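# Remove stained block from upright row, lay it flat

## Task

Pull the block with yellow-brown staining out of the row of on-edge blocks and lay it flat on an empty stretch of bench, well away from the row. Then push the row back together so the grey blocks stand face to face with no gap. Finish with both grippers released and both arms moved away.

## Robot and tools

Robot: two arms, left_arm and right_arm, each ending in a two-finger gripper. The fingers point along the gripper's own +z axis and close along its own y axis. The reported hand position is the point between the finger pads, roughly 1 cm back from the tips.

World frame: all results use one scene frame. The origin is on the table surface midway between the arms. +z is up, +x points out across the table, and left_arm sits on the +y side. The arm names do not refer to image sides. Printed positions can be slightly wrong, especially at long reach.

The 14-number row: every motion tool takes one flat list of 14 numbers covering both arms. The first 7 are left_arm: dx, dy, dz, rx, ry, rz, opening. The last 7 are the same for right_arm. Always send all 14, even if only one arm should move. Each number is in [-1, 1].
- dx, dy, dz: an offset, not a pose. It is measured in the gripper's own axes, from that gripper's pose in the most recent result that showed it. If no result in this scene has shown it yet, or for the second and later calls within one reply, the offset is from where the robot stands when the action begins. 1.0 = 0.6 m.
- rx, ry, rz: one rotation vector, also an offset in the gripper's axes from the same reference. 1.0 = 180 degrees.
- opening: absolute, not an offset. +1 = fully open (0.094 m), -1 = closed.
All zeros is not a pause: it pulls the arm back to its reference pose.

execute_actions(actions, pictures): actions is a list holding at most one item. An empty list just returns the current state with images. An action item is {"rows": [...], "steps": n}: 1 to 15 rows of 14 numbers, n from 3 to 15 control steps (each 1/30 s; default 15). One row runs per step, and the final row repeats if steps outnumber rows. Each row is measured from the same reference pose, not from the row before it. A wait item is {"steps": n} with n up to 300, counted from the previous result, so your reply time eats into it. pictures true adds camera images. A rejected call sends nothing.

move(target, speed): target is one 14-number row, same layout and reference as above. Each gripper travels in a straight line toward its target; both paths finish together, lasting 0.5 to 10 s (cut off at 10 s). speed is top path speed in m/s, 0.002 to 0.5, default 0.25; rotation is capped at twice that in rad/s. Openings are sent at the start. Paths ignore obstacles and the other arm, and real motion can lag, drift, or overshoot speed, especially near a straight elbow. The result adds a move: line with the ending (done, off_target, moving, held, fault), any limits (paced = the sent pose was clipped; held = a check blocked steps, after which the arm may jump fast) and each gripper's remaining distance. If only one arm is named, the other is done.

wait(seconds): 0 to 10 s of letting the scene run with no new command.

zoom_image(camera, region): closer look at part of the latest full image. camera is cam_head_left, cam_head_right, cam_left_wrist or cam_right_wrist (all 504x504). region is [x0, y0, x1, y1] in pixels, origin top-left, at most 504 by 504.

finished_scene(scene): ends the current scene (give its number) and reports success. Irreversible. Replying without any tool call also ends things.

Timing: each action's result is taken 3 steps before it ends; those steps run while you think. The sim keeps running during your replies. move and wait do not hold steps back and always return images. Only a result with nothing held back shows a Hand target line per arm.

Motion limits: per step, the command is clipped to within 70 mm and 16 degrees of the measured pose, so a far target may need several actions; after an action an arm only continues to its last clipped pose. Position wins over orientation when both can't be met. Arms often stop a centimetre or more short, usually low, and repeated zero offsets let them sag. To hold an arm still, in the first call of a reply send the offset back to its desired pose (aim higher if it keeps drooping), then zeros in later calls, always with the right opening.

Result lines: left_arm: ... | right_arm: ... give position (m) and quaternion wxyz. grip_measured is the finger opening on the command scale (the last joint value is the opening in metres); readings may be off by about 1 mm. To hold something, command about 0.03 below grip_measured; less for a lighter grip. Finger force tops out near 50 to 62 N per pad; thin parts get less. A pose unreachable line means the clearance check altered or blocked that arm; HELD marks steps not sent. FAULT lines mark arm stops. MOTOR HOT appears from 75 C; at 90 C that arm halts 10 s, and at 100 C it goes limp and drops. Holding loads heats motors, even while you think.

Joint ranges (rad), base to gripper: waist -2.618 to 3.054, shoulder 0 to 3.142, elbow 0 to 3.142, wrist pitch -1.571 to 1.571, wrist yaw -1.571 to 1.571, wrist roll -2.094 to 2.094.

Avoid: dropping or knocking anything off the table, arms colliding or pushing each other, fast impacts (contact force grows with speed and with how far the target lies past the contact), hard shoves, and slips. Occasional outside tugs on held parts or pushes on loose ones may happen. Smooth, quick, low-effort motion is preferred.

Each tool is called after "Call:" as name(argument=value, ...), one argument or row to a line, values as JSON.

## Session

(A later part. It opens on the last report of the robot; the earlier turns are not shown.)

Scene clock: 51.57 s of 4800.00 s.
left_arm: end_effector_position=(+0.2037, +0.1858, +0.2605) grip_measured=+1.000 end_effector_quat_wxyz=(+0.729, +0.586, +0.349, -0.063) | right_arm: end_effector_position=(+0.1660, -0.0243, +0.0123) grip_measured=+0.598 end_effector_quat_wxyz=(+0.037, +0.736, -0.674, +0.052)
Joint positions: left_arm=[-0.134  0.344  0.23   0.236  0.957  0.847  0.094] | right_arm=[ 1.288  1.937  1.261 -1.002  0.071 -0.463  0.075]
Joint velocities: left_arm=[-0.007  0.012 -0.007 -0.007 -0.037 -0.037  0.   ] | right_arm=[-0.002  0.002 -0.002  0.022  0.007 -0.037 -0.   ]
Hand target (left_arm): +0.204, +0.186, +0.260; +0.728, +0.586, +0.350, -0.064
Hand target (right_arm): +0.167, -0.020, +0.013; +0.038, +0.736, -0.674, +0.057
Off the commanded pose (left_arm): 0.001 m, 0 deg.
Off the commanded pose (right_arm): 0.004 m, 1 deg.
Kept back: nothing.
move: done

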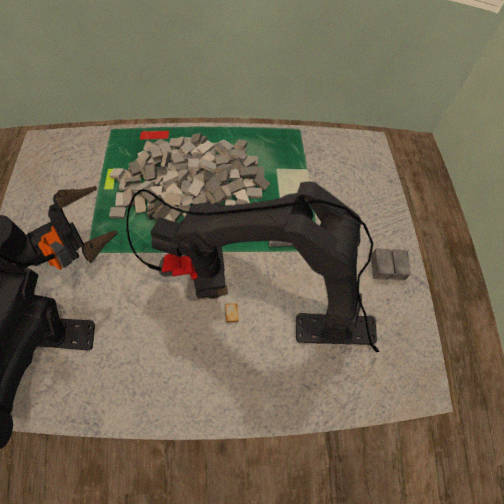

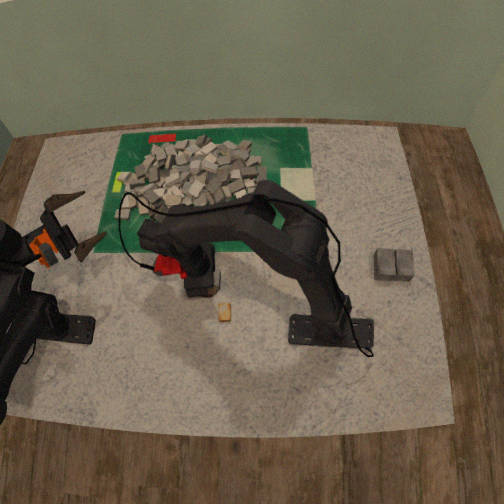

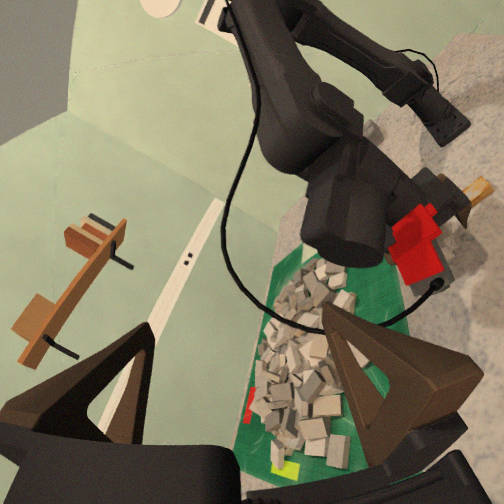

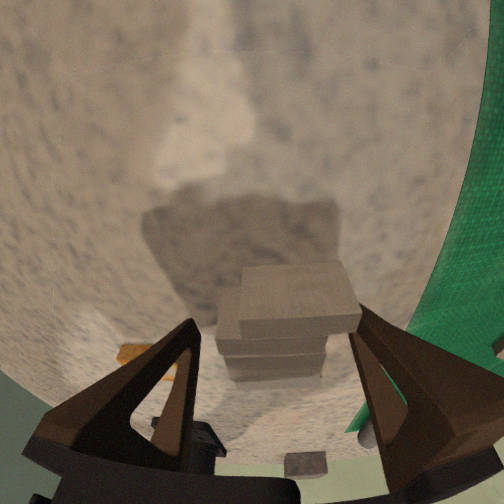

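Call:
move(
  target=[0,0,0,0,0,0,1,0,0,0,0,0,0,-0.2],
)

Call:
move(
  target=[0,0,0,0,0,0,1,0,0,0,0,0,0,0.7],
)

Call:
move(
  target=[0,0,0,0,0,0,1,0,0,-0.15,0,0,0,0.7],
  speed=0.15,
)

Scene clock: 52.50 s of 4800.00 s.
left_arm: end_effector_position=(+0.2037, +0.1858, +0.2610) grip_measured=+1.000 end_effector_quat_wxyz=(+0.729, +0.586, +0.348, -0.063) | right_arm: end_effector_position=(+0.1668, -0.0246, +0.0124) grip_measured=-0.112 end_effector_quat_wxyz=(+0.036, +0.736, -0.674, +0.054)
Joint positions: left_arm=[-0.134  0.344  0.23   0.239  0.957  0.847  0.094] | right_arm=[ 1.288  1.937  1.261 -1.002  0.076 -0.463  0.042]
Joint velocities: left_arm=[ 0.002  0.027  0.002  0.022 -0.051 -0.051  0.   ] | right_arm=[-0.007  0.007 -0.012 -0.066  0.022  0.022 -0.001]
Hand target (left_arm): +0.204, +0.186, +0.260; +0.729, +0.586, +0.349, -0.063
Hand target (right_arm): +0.166, -0.024, +0.012; +0.037, +0.736, -0.674, +0.052
Off the commanded pose (left_arm): 0.001 m, 0 deg.
Off the commanded pose (right_arm): 0.001 m, 0 deg.
Kept back: nothing.
move: done

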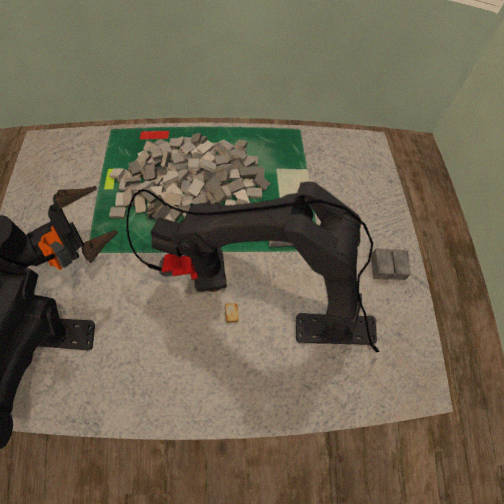

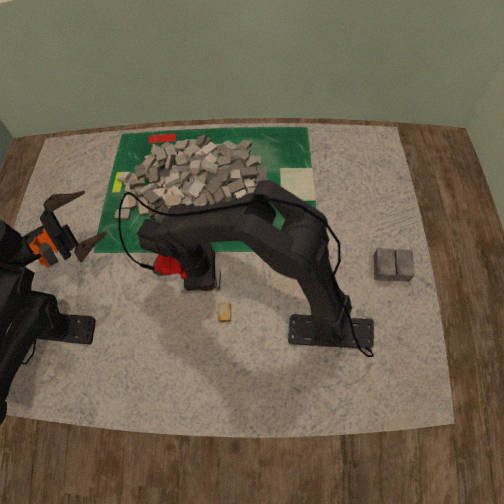

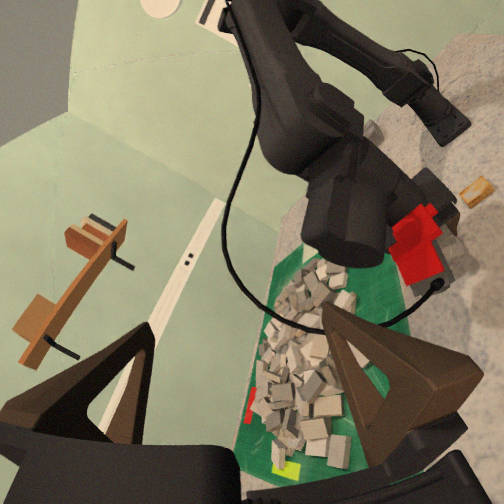

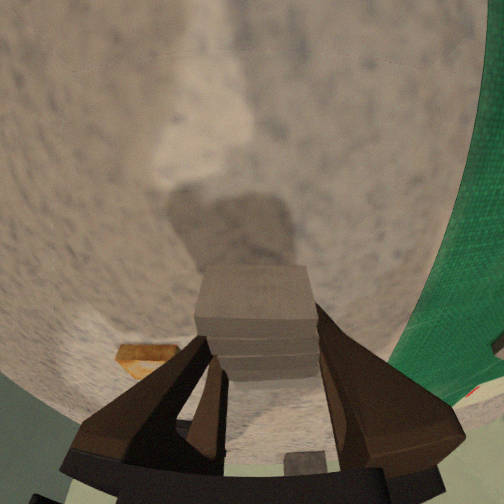

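Scene clock: 53.00 s of 4800.00 s.
left_arm: end_effector_position=(+0.2036, +0.1858, +0.2615) grip_measured=+1.000 end_effector_quat_wxyz=(+0.730, +0.586, +0.347, -0.062) | right_arm: end_effector_position=(+0.1668, -0.0246, +0.0124) grip_measured=+0.698 end_effector_quat_wxyz=(+0.036, +0.736, -0.674, +0.054)
Joint positions: left_arm=[-0.134  0.344  0.23   0.242  0.957  0.847  0.094] | right_arm=[ 1.288  1.937  1.261 -1.002  0.076 -0.463  0.08 ]
Joint velocities: left_arm=[-0.002 -0.002 -0.017 -0.022 -0.037 -0.022  0.   ] | right_arm=[ 0.007 -0.002 -0.002 -0.037  0.037 -0.007  0.   ]
Hand target (left_arm): +0.204, +0.186, +0.261; +0.729, +0.586, +0.348, -0.063
Hand target (right_arm): +0.167, -0.025, +0.012; +0.036, +0.736, -0.674, +0.054
Off the commanded pose (left_arm): 0.001 m, 0 deg.
Off the commanded pose (right_arm): 0.000 m, 0 deg.
Kept back: nothing.
move: done

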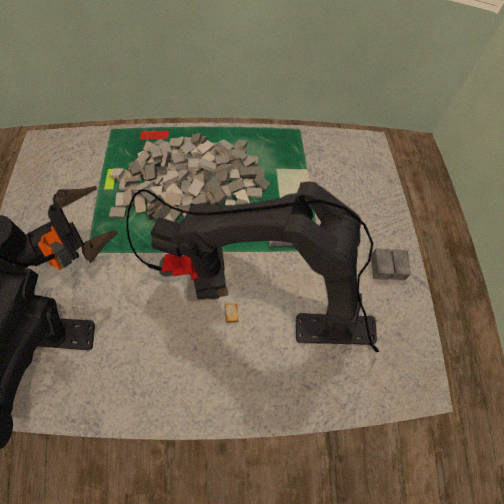

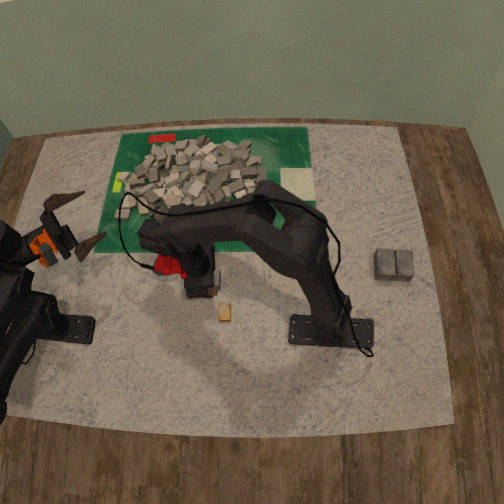

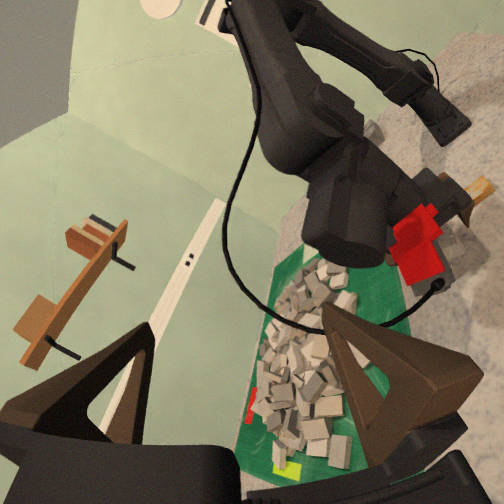

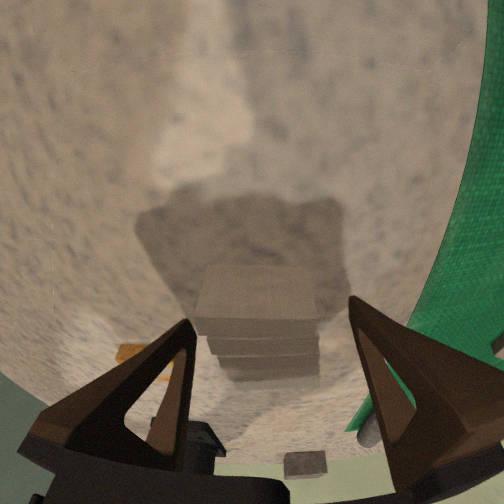

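Scene clock: 54.23 s of 4800.00 s.
left_arm: end_effector_position=(+0.2035, +0.1858, +0.2621) grip_measured=+1.000 end_effector_quat_wxyz=(+0.731, +0.585, +0.346, -0.061) | right_arm: end_effector_position=(+0.1669, -0.0179, +0.0913) grip_measured=+0.698 end_effector_quat_wxyz=(+0.047, +0.736, -0.673, +0.059)
Joint positions: left_arm=[-0.134  0.344  0.23   0.245  0.957  0.847  0.094] | right_arm=[ 1.295  1.898  1.533 -1.336  0.076 -0.456  0.08 ]
Joint velocities: left_arm=[ 0.002 -0.007  0.007 -0.022  0.066 -0.007  0.   ] | right_arm=[-0.002 -0.007 -0.007  0.037 -0.022  0.022  0.001]
Hand target (left_arm): +0.204, +0.186, +0.262; +0.730, +0.586, +0.347, -0.062
Hand target (right_arm): +0.165, -0.014, +0.101; +0.036, +0.736, -0.674, +0.054
Off the commanded pose (left_arm): 0.001 m, 0 deg.
Off the commanded pose (right_arm): 0.012 m, 1 deg.
Kept back: nothing.
move: off_target (right_arm)

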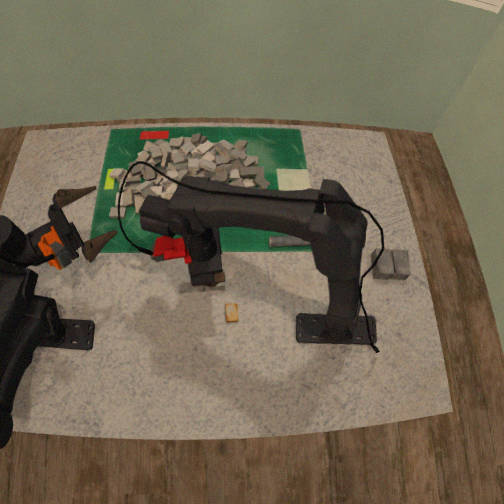

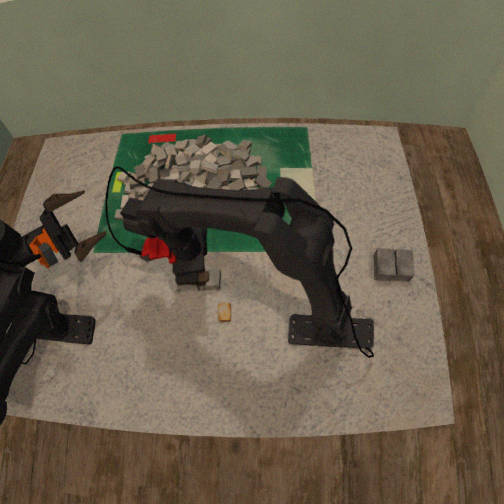

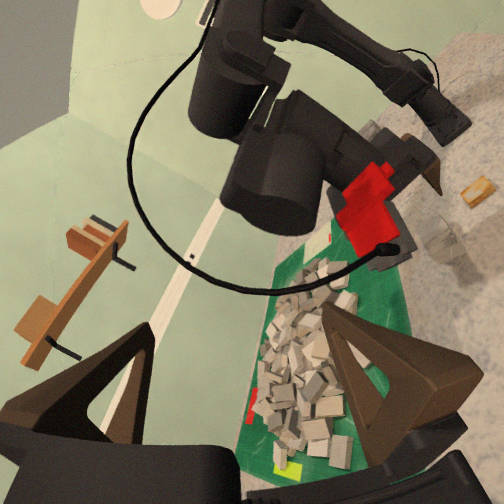

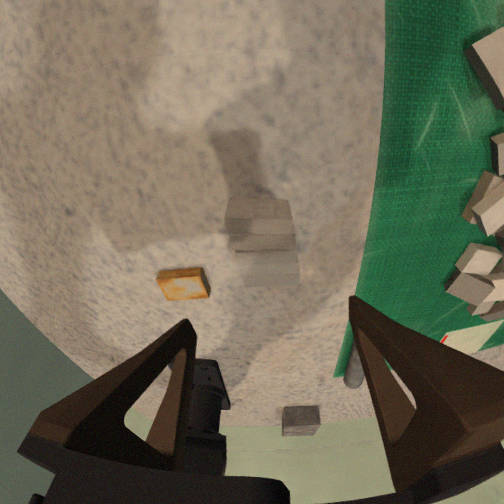

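Call:
move(
  target=[0,0,0,0,0,0,1,0.15,0,-0.06,0,0,0,1],
)

Call:
zoom_image(
  camera="cam_head_left",
  region=[150,230,290,350],
)

Call:
zoom_image(
  camera="cam_right_wrist",
  region=[100,50,400,350],
)

Scene clock: 55.40 s of 4800.00 s.
left_arm: end_effector_position=(+0.2035, +0.1859, +0.2626) grip_measured=+1.000 end_effector_quat_wxyz=(+0.731, +0.585, +0.345, -0.060) | right_arm: end_effector_position=(+0.1788, -0.0916, +0.1423) grip_measured=+1.000 end_effector_quat_wxyz=(+0.034, +0.734, -0.676, +0.053)
Joint positions: left_arm=[-0.134  0.344  0.23   0.248  0.957  0.847  0.094] | right_arm=[ 1.158  1.621  1.408 -1.448  0.087 -0.587  0.094]
Joint velocities: left_arm=[-0.002  0.022 -0.007 -0.051  0.007 -0.007  0.   ] | right_arm=[ 0.012 -0.002  0.012 -0.051 -0.022 -0.007  0.   ]
Hand target (left_arm): +0.204, +0.186, +0.262; +0.731, +0.585, +0.346, -0.061
Hand target (right_arm): +0.176, -0.101, +0.139; +0.048, +0.736, -0.673, +0.058
Off the commanded pose (left_arm): 0.001 m, 0 deg.
Off the commanded pose (right_arm): 0.011 m, 2 deg.
Kept back: nothing.
move: off_target (right_arm)

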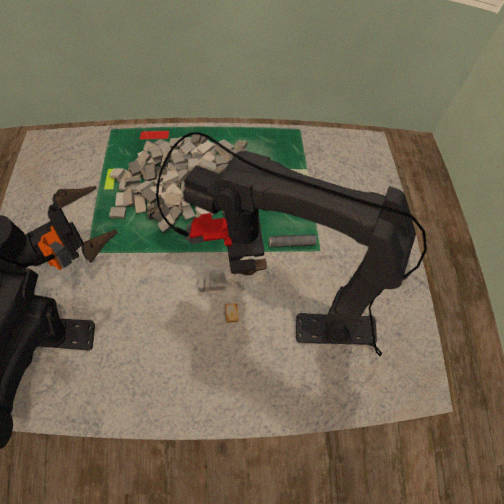

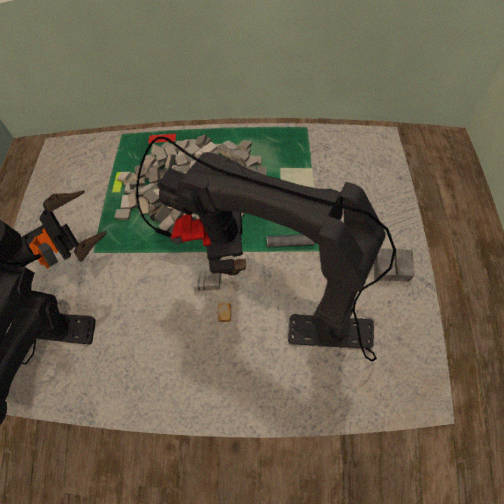

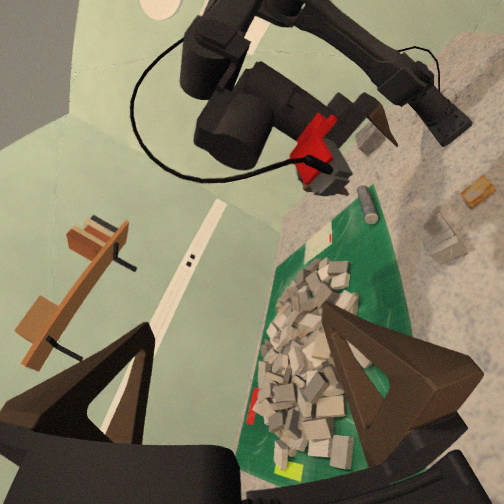

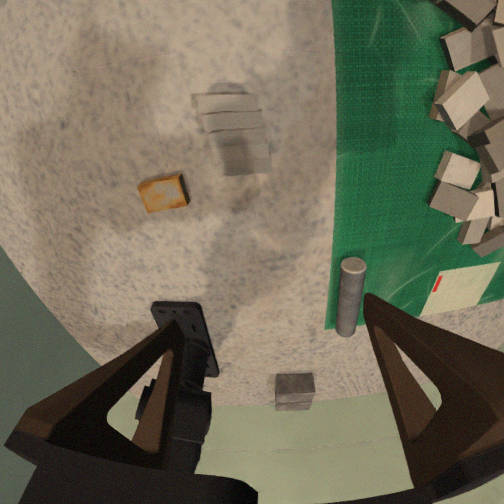

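Region (150, 230, 290, 350) of cam_head_left's 504x504 image, scaled by 3.600, with more detail than that image has; it fills the top 432 rows of this view, and the rest is white.

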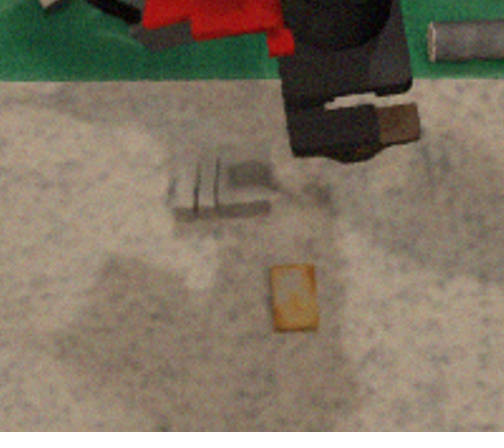

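Region (100, 50, 400, 350) of cam_right_wrist's 504x504 image, scaled by 1.680, with more detail than that image has.

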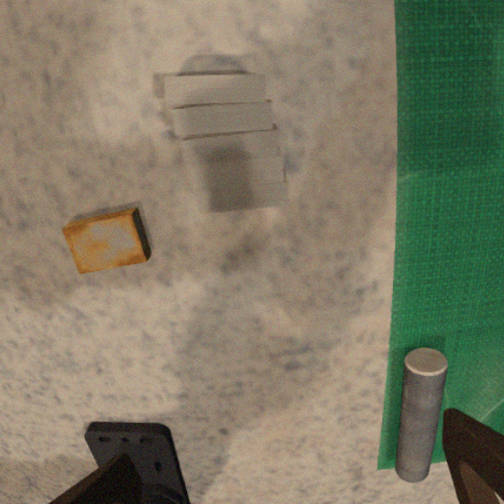

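Call:
move(
  target=[0,0,0,0,0,0,1,-0.1,0.01,0.08,-0.007,-0.04,0,1],
)

Call:
move(
  target=[0,0,0,0,0,0,1,0,0,0,0,0,0.5,1],
  speed=0.5,
)

Scene clock: 56.70 s of 4800.00 s.
left_arm: end_effector_position=(+0.2034, +0.1859, +0.2631) grip_measured=+1.000 end_effector_quat_wxyz=(+0.732, +0.585, +0.344, -0.059) | right_arm: end_effector_position=(+0.1725, -0.0390, +0.0943) grip_measured=+1.000 end_effector_quat_wxyz=(-0.007, +0.735, -0.678, +0.003)
Joint positions: left_arm=[-0.134  0.344  0.23   0.251  0.957  0.847  0.094] | right_arm=[ 1.215  1.7    1.31  -1.169  0.01  -0.533  0.094]
Joint velocities: left_arm=[ 0.017 -0.017 -0.007 -0.051 -0.11  -0.022  0.   ] | right_arm=[ 0.007  0.002  0.037 -0.022  0.007 -0.007  0.   ]
Hand target (left_arm): +0.203, +0.186, +0.263; +0.731, +0.585, +0.345, -0.060
Hand target (right_arm): +0.168, -0.038, +0.088; -0.001, +0.735, -0.678, -0.001
Off the commanded pose (left_arm): 0.001 m, 0 deg.
Off the commanded pose (right_arm): 0.008 m, 1 deg.
Kept back: nothing.
move: done

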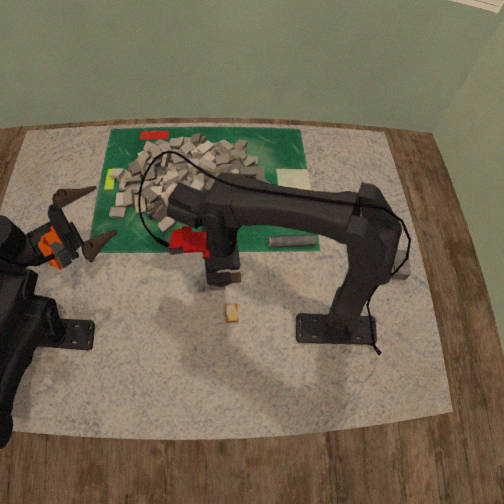

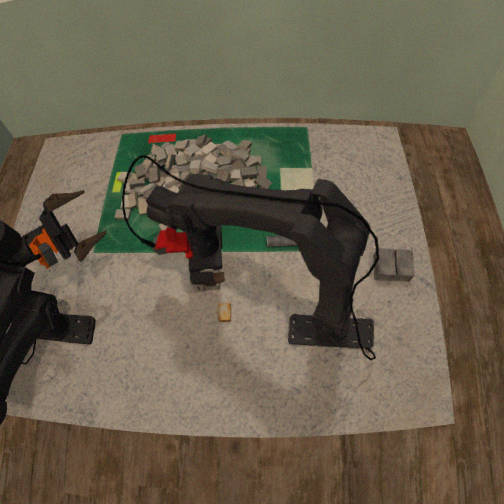

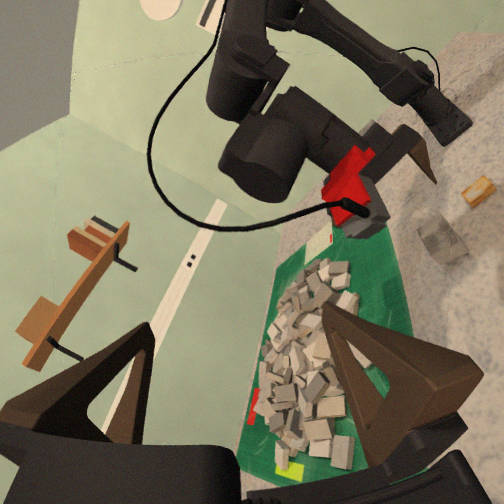

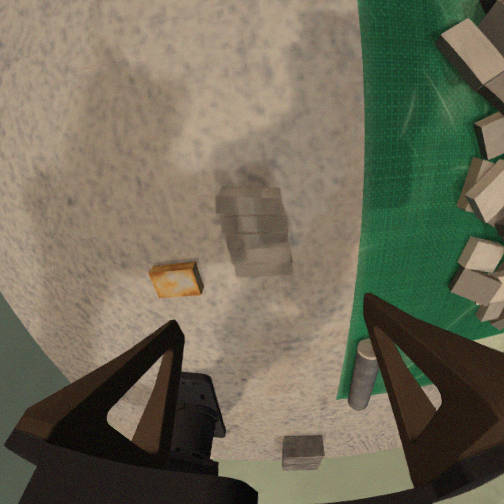

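Scene clock: 59.03 s of 4800.00 s.
left_arm: end_effector_position=(+0.2033, +0.1859, +0.2636) grip_measured=+1.000 end_effector_quat_wxyz=(+0.733, +0.585, +0.342, -0.059) | right_arm: end_effector_position=(+0.1720, -0.0388, +0.0943) grip_measured=+1.000 end_effector_quat_wxyz=(+0.006, -0.046, +0.999, +0.003)
Joint positions: left_arm=[-0.134  0.344  0.23   0.254  0.957  0.847  0.094] | right_arm=[ 1.215  1.7    1.31  -1.169  0.007  1.027  0.094]
Joint velocities: left_arm=[-0.007  0.027  0.002  0.066 -0.081 -0.022  0.   ] | right_arm=[-0.007  0.007  0.007  0.007  0.007 -0.007  0.   ]
Hand target (left_arm): +0.203, +0.186, +0.263; +0.732, +0.585, +0.344, -0.059
Hand target (right_arm): +0.173, -0.039, +0.094; +0.007, -0.041, +0.999, +0.003
Off the commanded pose (left_arm): 0.001 m, 0 deg.
Off the commanded pose (right_arm): 0.001 m, 1 deg.
Kept back: nothing.
move: done

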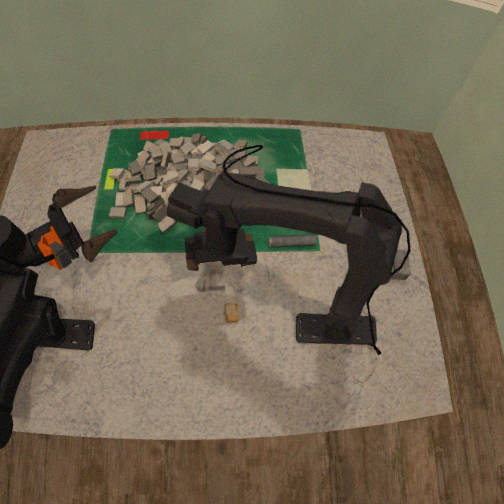

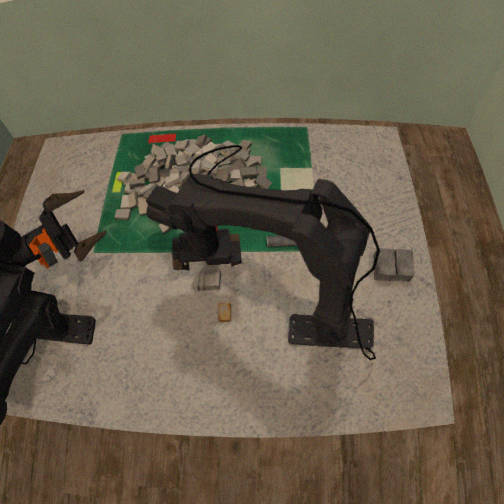

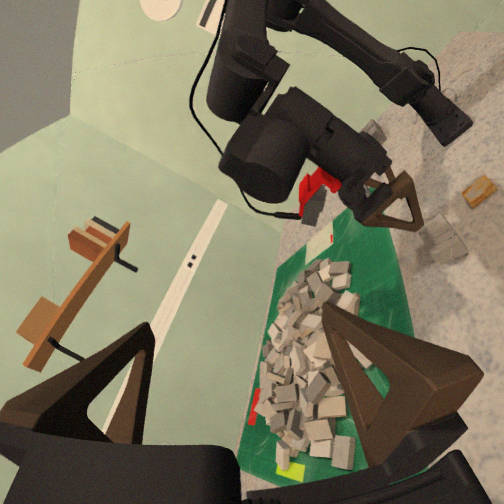

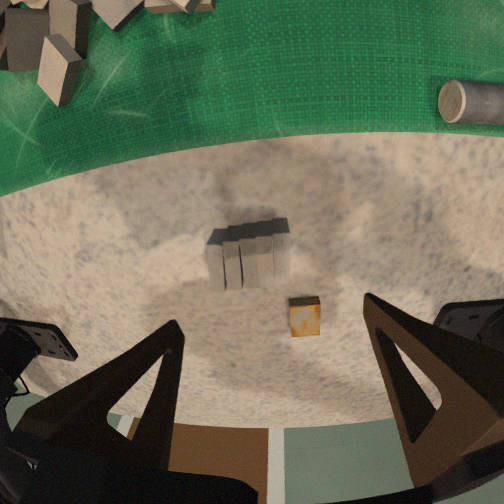

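Call:
move(
  target=[0,0,0,0,0,0,1,0.012,0.01,0.105,0,0,0,1],
  speed=0.15,
)

Scene clock: 60.33 s of 4800.00 s.
left_arm: end_effector_position=(+0.2033, +0.1859, +0.2642) grip_measured=+1.000 end_effector_quat_wxyz=(+0.733, +0.585, +0.341, -0.058) | right_arm: end_effector_position=(+0.1673, -0.0309, +0.0378) grip_measured=+1.000 end_effector_quat_wxyz=(+0.008, -0.046, +0.999, +0.009)
Joint positions: left_arm=[-0.134  0.344  0.23   0.257  0.957  0.847  0.094] | right_arm=[ 1.239  1.763  1.151 -0.935  0.007  1.051  0.094]
Joint velocities: left_arm=[-0.012  0.012 -0.002 -0.022  0.051 -0.007  0.   ] | right_arm=[-0.007 -0.002  0.012  0.007 -0.022  0.007  0.   ]
Hand target (left_arm): +0.203, +0.186, +0.264; +0.733, +0.585, +0.342, -0.059
Hand target (right_arm): +0.164, -0.033, +0.032; +0.006, -0.046, +0.999, +0.003
Off the commanded pose (left_arm): 0.001 m, 0 deg.
Off the commanded pose (right_arm): 0.007 m, 1 deg.
Kept back: nothing.
move: done

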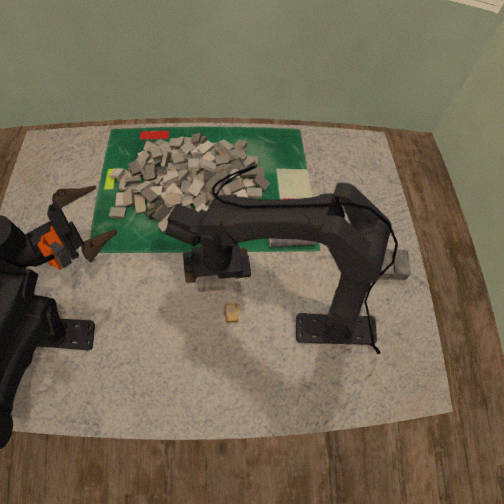

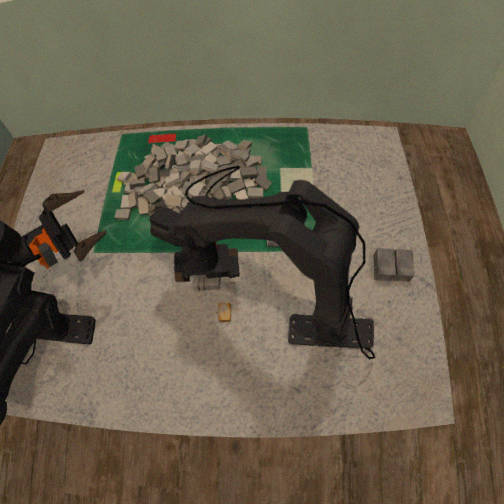

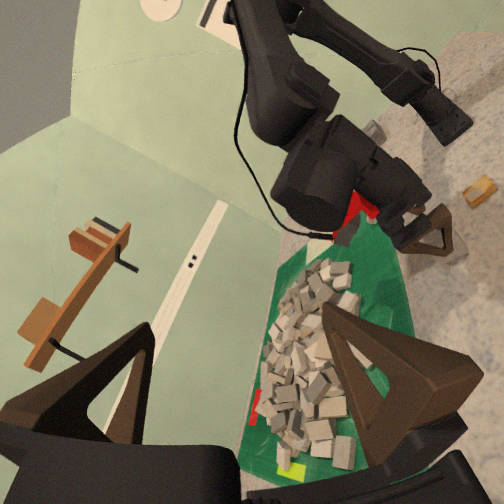

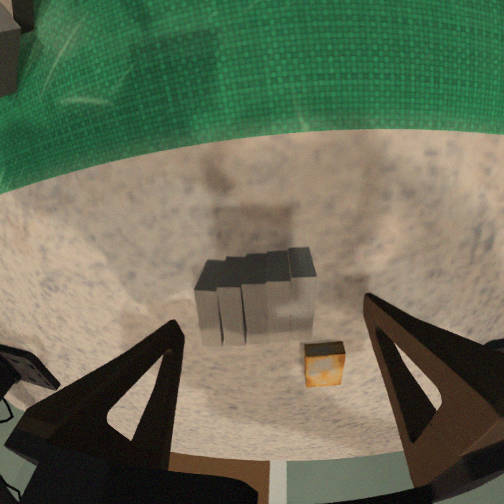

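Call:
move(
  target=[0,0,0,0,0,0,1,0,0.005,0.045,0,0,0,1],
  speed=0.1,
)

Call:
move(
  target=[0,0,0,0,0,0,1,0,0,0,0,0,0,-0.1],
)

Scene clock: 61.50 s of 4800.00 s.
left_arm: end_effector_position=(+0.2032, +0.1859, +0.2647) grip_measured=+1.000 end_effector_quat_wxyz=(+0.734, +0.585, +0.340, -0.057) | right_arm: end_effector_position=(+0.1704, -0.0241, +0.0184) grip_measured=+1.000 end_effector_quat_wxyz=(+0.012, -0.046, +0.999, +0.017)
Joint positions: left_arm=[-0.134  0.344  0.23   0.26   0.957  0.847  0.094] | right_arm=[ 1.239  1.805  1.118 -0.844  0.007  1.051  0.094]
Joint velocities: left_arm=[-0.007 -0.022 -0.002 -0.022  0.022  0.022  0.   ] | right_arm=[-0.007 -0.007  0.007  0.037  0.007  0.007  0.   ]
Hand target (left_arm): +0.203, +0.186, +0.264; +0.733, +0.585, +0.341, -0.058
Hand target (right_arm): +0.167, -0.027, +0.011; +0.008, -0.046, +0.999, +0.009
Off the commanded pose (left_arm): 0.001 m, 0 deg.
Off the commanded pose (right_arm): 0.009 m, 1 deg.
Kept back: nothing.
move: done

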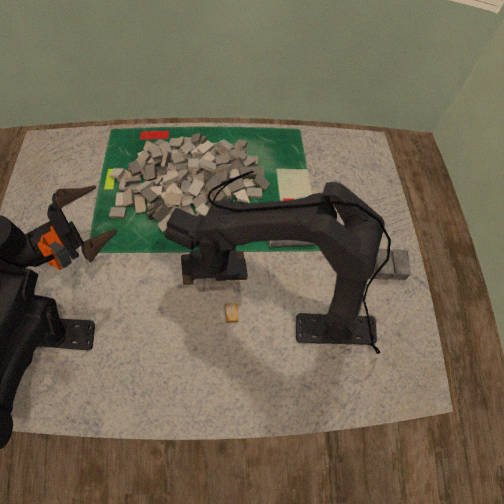

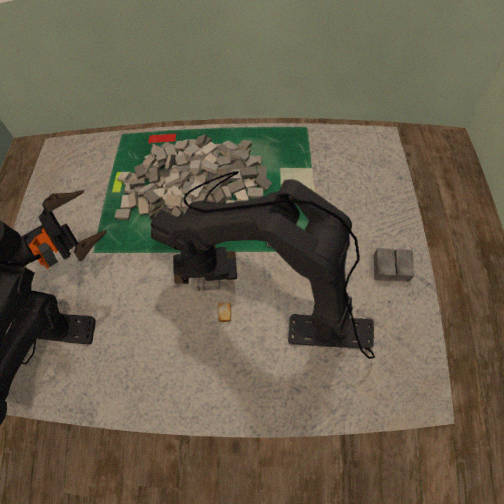

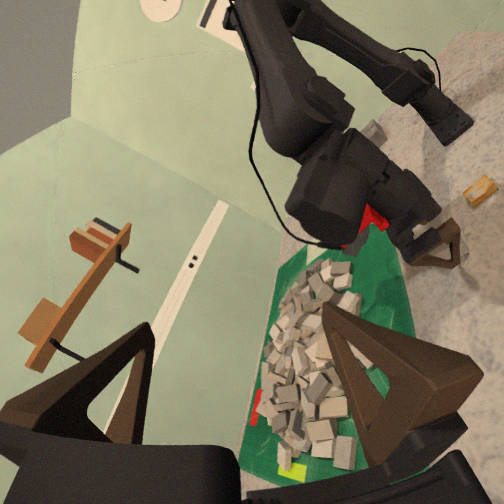

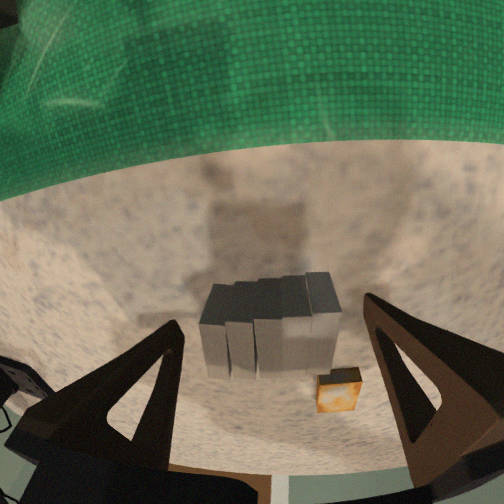

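Scene clock: 62.00 s of 4800.00 s.
left_arm: end_effector_position=(+0.2031, +0.1859, +0.2652) grip_measured=+1.000 end_effector_quat_wxyz=(+0.735, +0.585, +0.339, -0.056) | right_arm: end_effector_position=(+0.1703, -0.0242, +0.0184) grip_measured=+0.203 end_effector_quat_wxyz=(+0.012, -0.046, +0.999, +0.017)
Joint positions: left_arm=[-0.134  0.344  0.23   0.263  0.957  0.847  0.094] | right_arm=[ 1.239  1.805  1.118 -0.844  0.006  1.051  0.057]
Joint velocities: left_arm=[-0.007 -0.017  0.002 -0.037 -0.022 -0.095  0.   ] | right_arm=[-0.017 -0.002 -0.002 -0.081  0.007 -0.081  0.   ]
Hand target (left_arm): +0.203, +0.186, +0.265; +0.734, +0.585, +0.340, -0.057
Hand target (right_arm): +0.170, -0.024, +0.018; +0.012, -0.046, +0.999, +0.017
Off the commanded pose (left_arm): 0.001 m, 0 deg.
Off the commanded pose (right_arm): 0.000 m, 0 deg.
Kept back: nothing.
move: done

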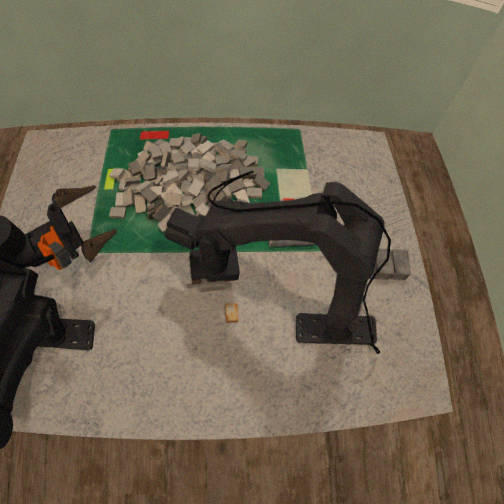

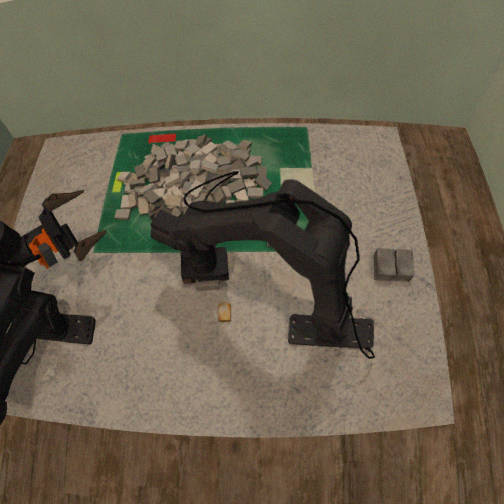

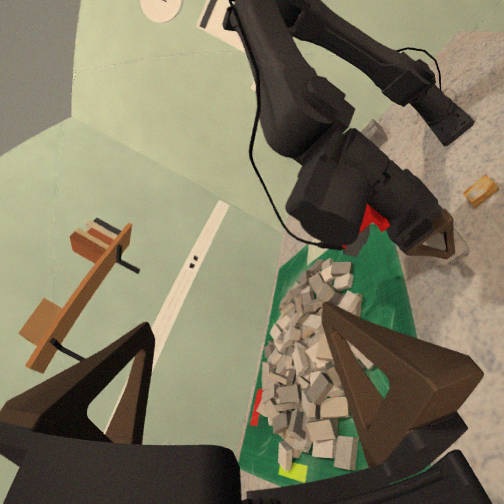

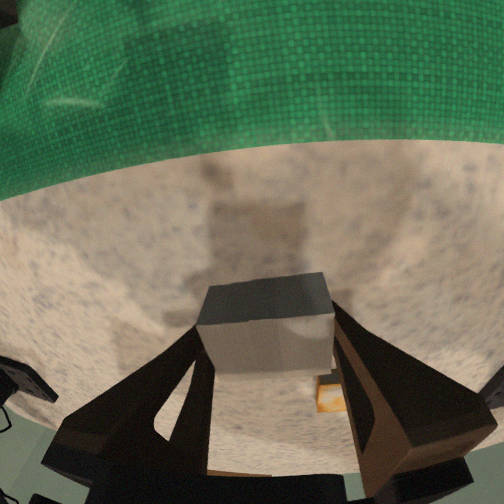

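Call:
move(
  target=[0,0,0,0,0,0,1,0,0,0,0,0,0,0.7],
)

Call:
move(
  target=[0,0,0,0,0,0,1,0,0,-0.2,0,0,0,0.7],
  speed=0.2,
)

Call:
move(
  target=[0,0,0,0,0,0,1,0,-0.15,-0.05,0,0,0,1],
)

Call:
zoom_image(
  camera="cam_head_left",
  region=[150,230,290,350],
)

Scene clock: 62.93 s of 4800.00 s.
left_arm: end_effector_position=(+0.2030, +0.1859, +0.2657) grip_measured=+1.000 end_effector_quat_wxyz=(+0.735, +0.585, +0.338, -0.056) | right_arm: end_effector_position=(+0.1703, -0.0242, +0.0184) grip_measured=+0.698 end_effector_quat_wxyz=(+0.012, -0.046, +0.999, +0.017)
Joint positions: left_arm=[-0.134  0.344  0.23   0.266  0.957  0.847  0.094] | right_arm=[ 1.239  1.805  1.118 -0.844  0.006  1.051  0.08 ]
Joint velocities: left_arm=[ 0.017 -0.002 -0.012 -0.007 -0.007 -0.007  0.   ] | right_arm=[-0.012 -0.007 -0.012 -0.066  0.007  0.037 -0.001]
Hand target (left_arm): +0.203, +0.186, +0.265; +0.735, +0.585, +0.339, -0.056
Hand target (right_arm): +0.170, -0.024, +0.018; +0.012, -0.046, +0.999, +0.017
Off the commanded pose (left_arm): 0.000 m, 0 deg.
Off the commanded pose (right_arm): 0.000 m, 0 deg.
Kept back: nothing.
move: done

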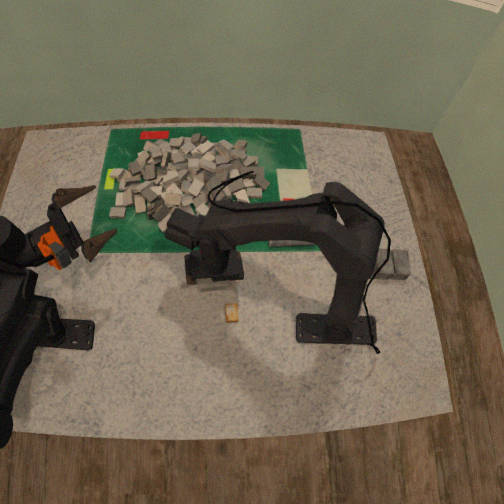

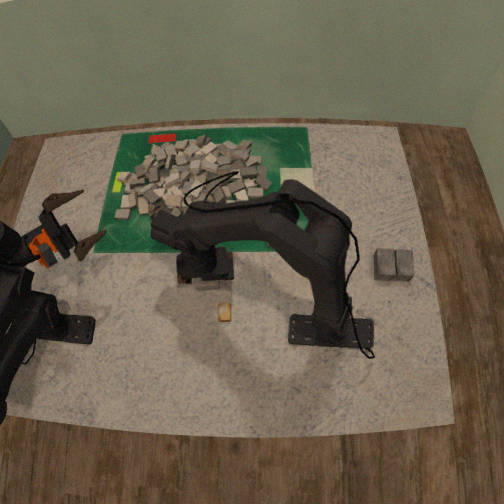

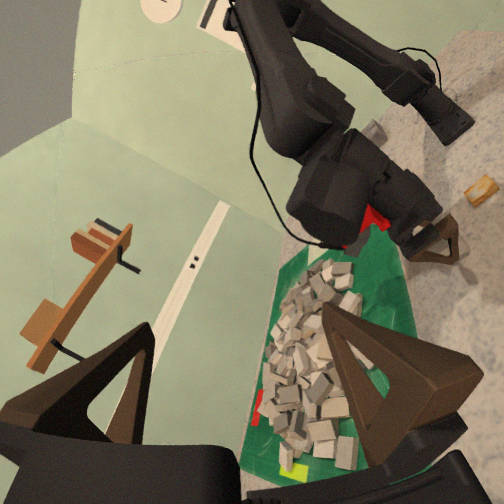

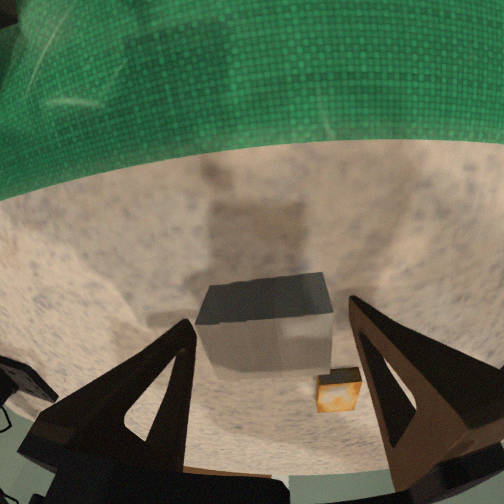

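Scene clock: 64.23 s of 4800.00 s.
left_arm: end_effector_position=(+0.2030, +0.1859, +0.2662) grip_measured=+1.000 end_effector_quat_wxyz=(+0.736, +0.585, +0.337, -0.055) | right_arm: end_effector_position=(+0.1683, -0.0288, +0.1294) grip_measured=+0.698 end_effector_quat_wxyz=(+0.010, -0.046, +0.999, +0.012)
Joint positions: left_arm=[-0.134  0.344  0.23   0.269  0.957  0.847  0.094] | right_arm=[ 1.239  1.7    1.45  -1.29   0.006  1.051  0.08 ]
Joint velocities: left_arm=[ 0.017 -0.032 -0.012 -0.022 -0.066  0.007  0.   ] | right_arm=[ 0.012 -0.002 -0.022  0.051 -0.022 -0.066  0.001]
Hand target (left_arm): +0.203, +0.186, +0.266; +0.735, +0.585, +0.338, -0.056
Hand target (right_arm): +0.169, -0.029, +0.138; +0.012, -0.046, +0.999, +0.017
Off the commanded pose (left_arm): 0.001 m, 0 deg.
Off the commanded pose (right_arm): 0.009 m, 1 deg.
Kept back: nothing.
move: done

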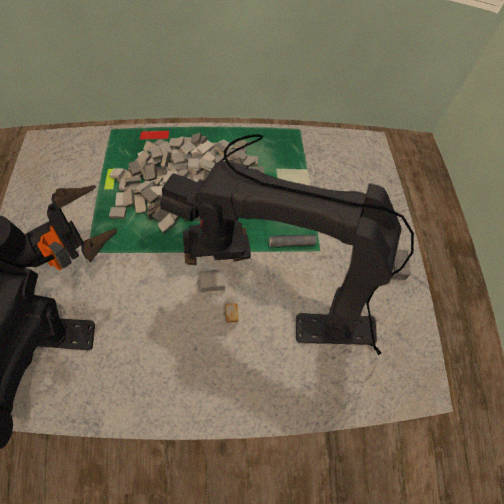

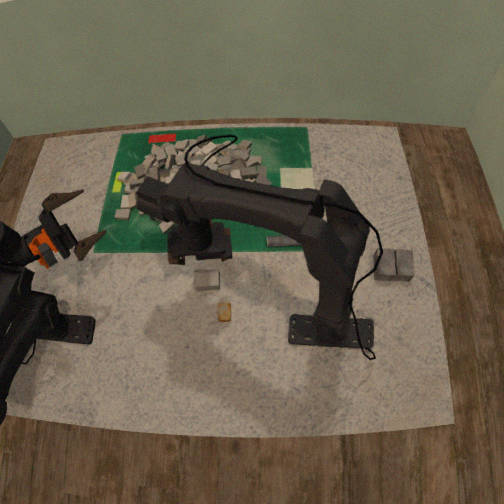

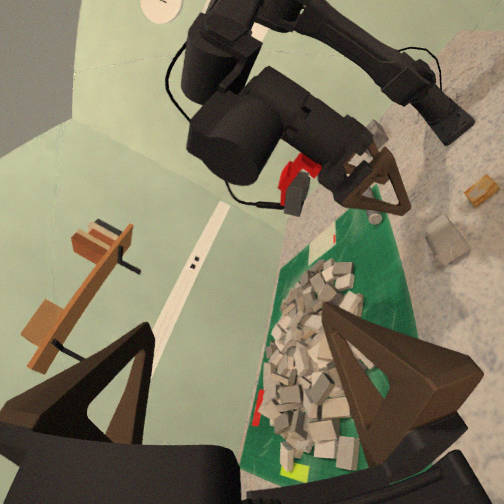

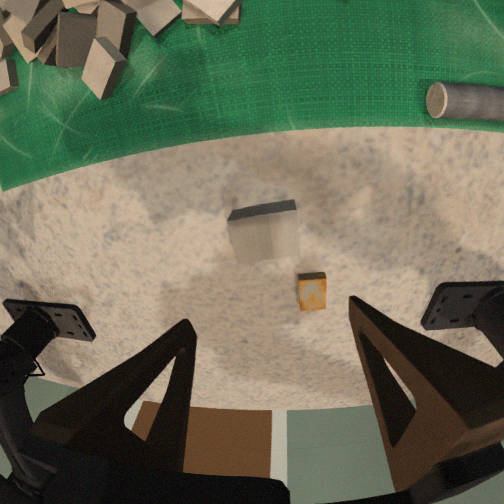

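Scene clock: 65.23 s of 4800.00 s.
left_arm: end_effector_position=(+0.2029, +0.1860, +0.2667) grip_measured=+1.000 end_effector_quat_wxyz=(+0.737, +0.585, +0.336, -0.054) | right_arm: end_effector_position=(+0.1829, -0.1100, +0.1600) grip_measured=+1.000 end_effector_quat_wxyz=(+0.018, -0.044, +0.999, +0.022)
Joint positions: left_arm=[-0.134  0.344  0.23   0.272  0.957  0.847  0.094] | right_arm=[ 1.047  1.439  1.309 -1.383  0.001  0.863  0.094]
Joint velocities: left_arm=[-0.002  0.002 -0.002 -0.037  0.022 -0.007  0.   ] | right_arm=[-0.012  0.007 -0.002  0.022 -0.066  0.037  0.   ]
Hand target (left_arm): +0.203, +0.186, +0.266; +0.736, +0.585, +0.337, -0.055
Hand target (right_arm): +0.177, -0.119, +0.156; +0.008, -0.046, +0.999, +0.011
Off the commanded pose (left_arm): 0.001 m, 0 deg.
Off the commanded pose (right_arm): 0.012 m, 2 deg.
Kept back: nothing.
move: off_target (right_arm)

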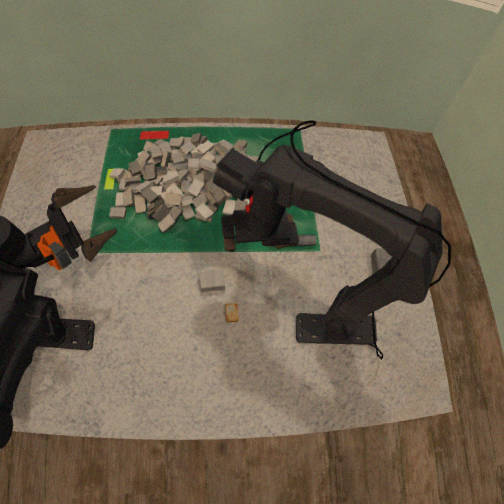

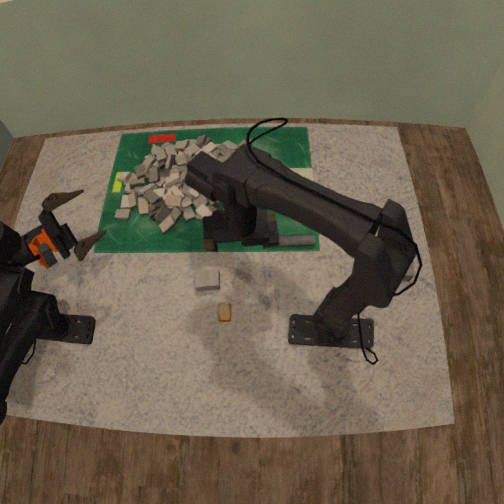

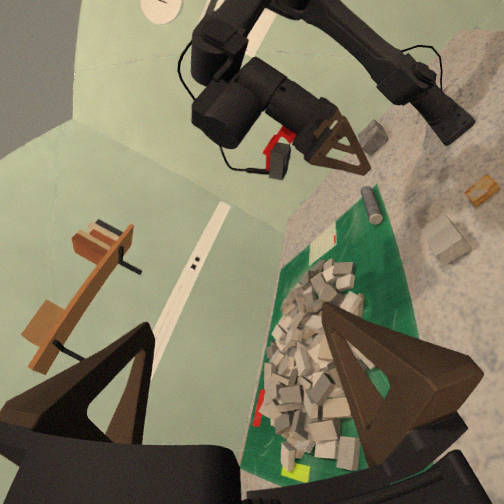

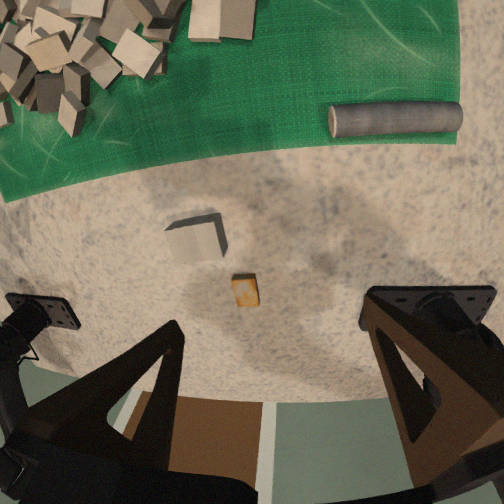

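Region (150, 230, 290, 350) of cam_head_left's 504x504 image, scaled by 3.600, with more detail than that image has; it fills the top 432 rows of this view, and the rest is white.

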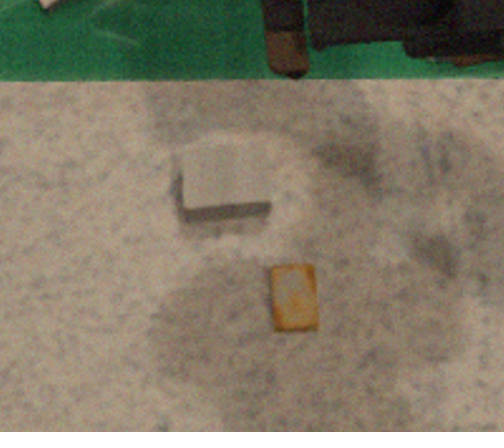

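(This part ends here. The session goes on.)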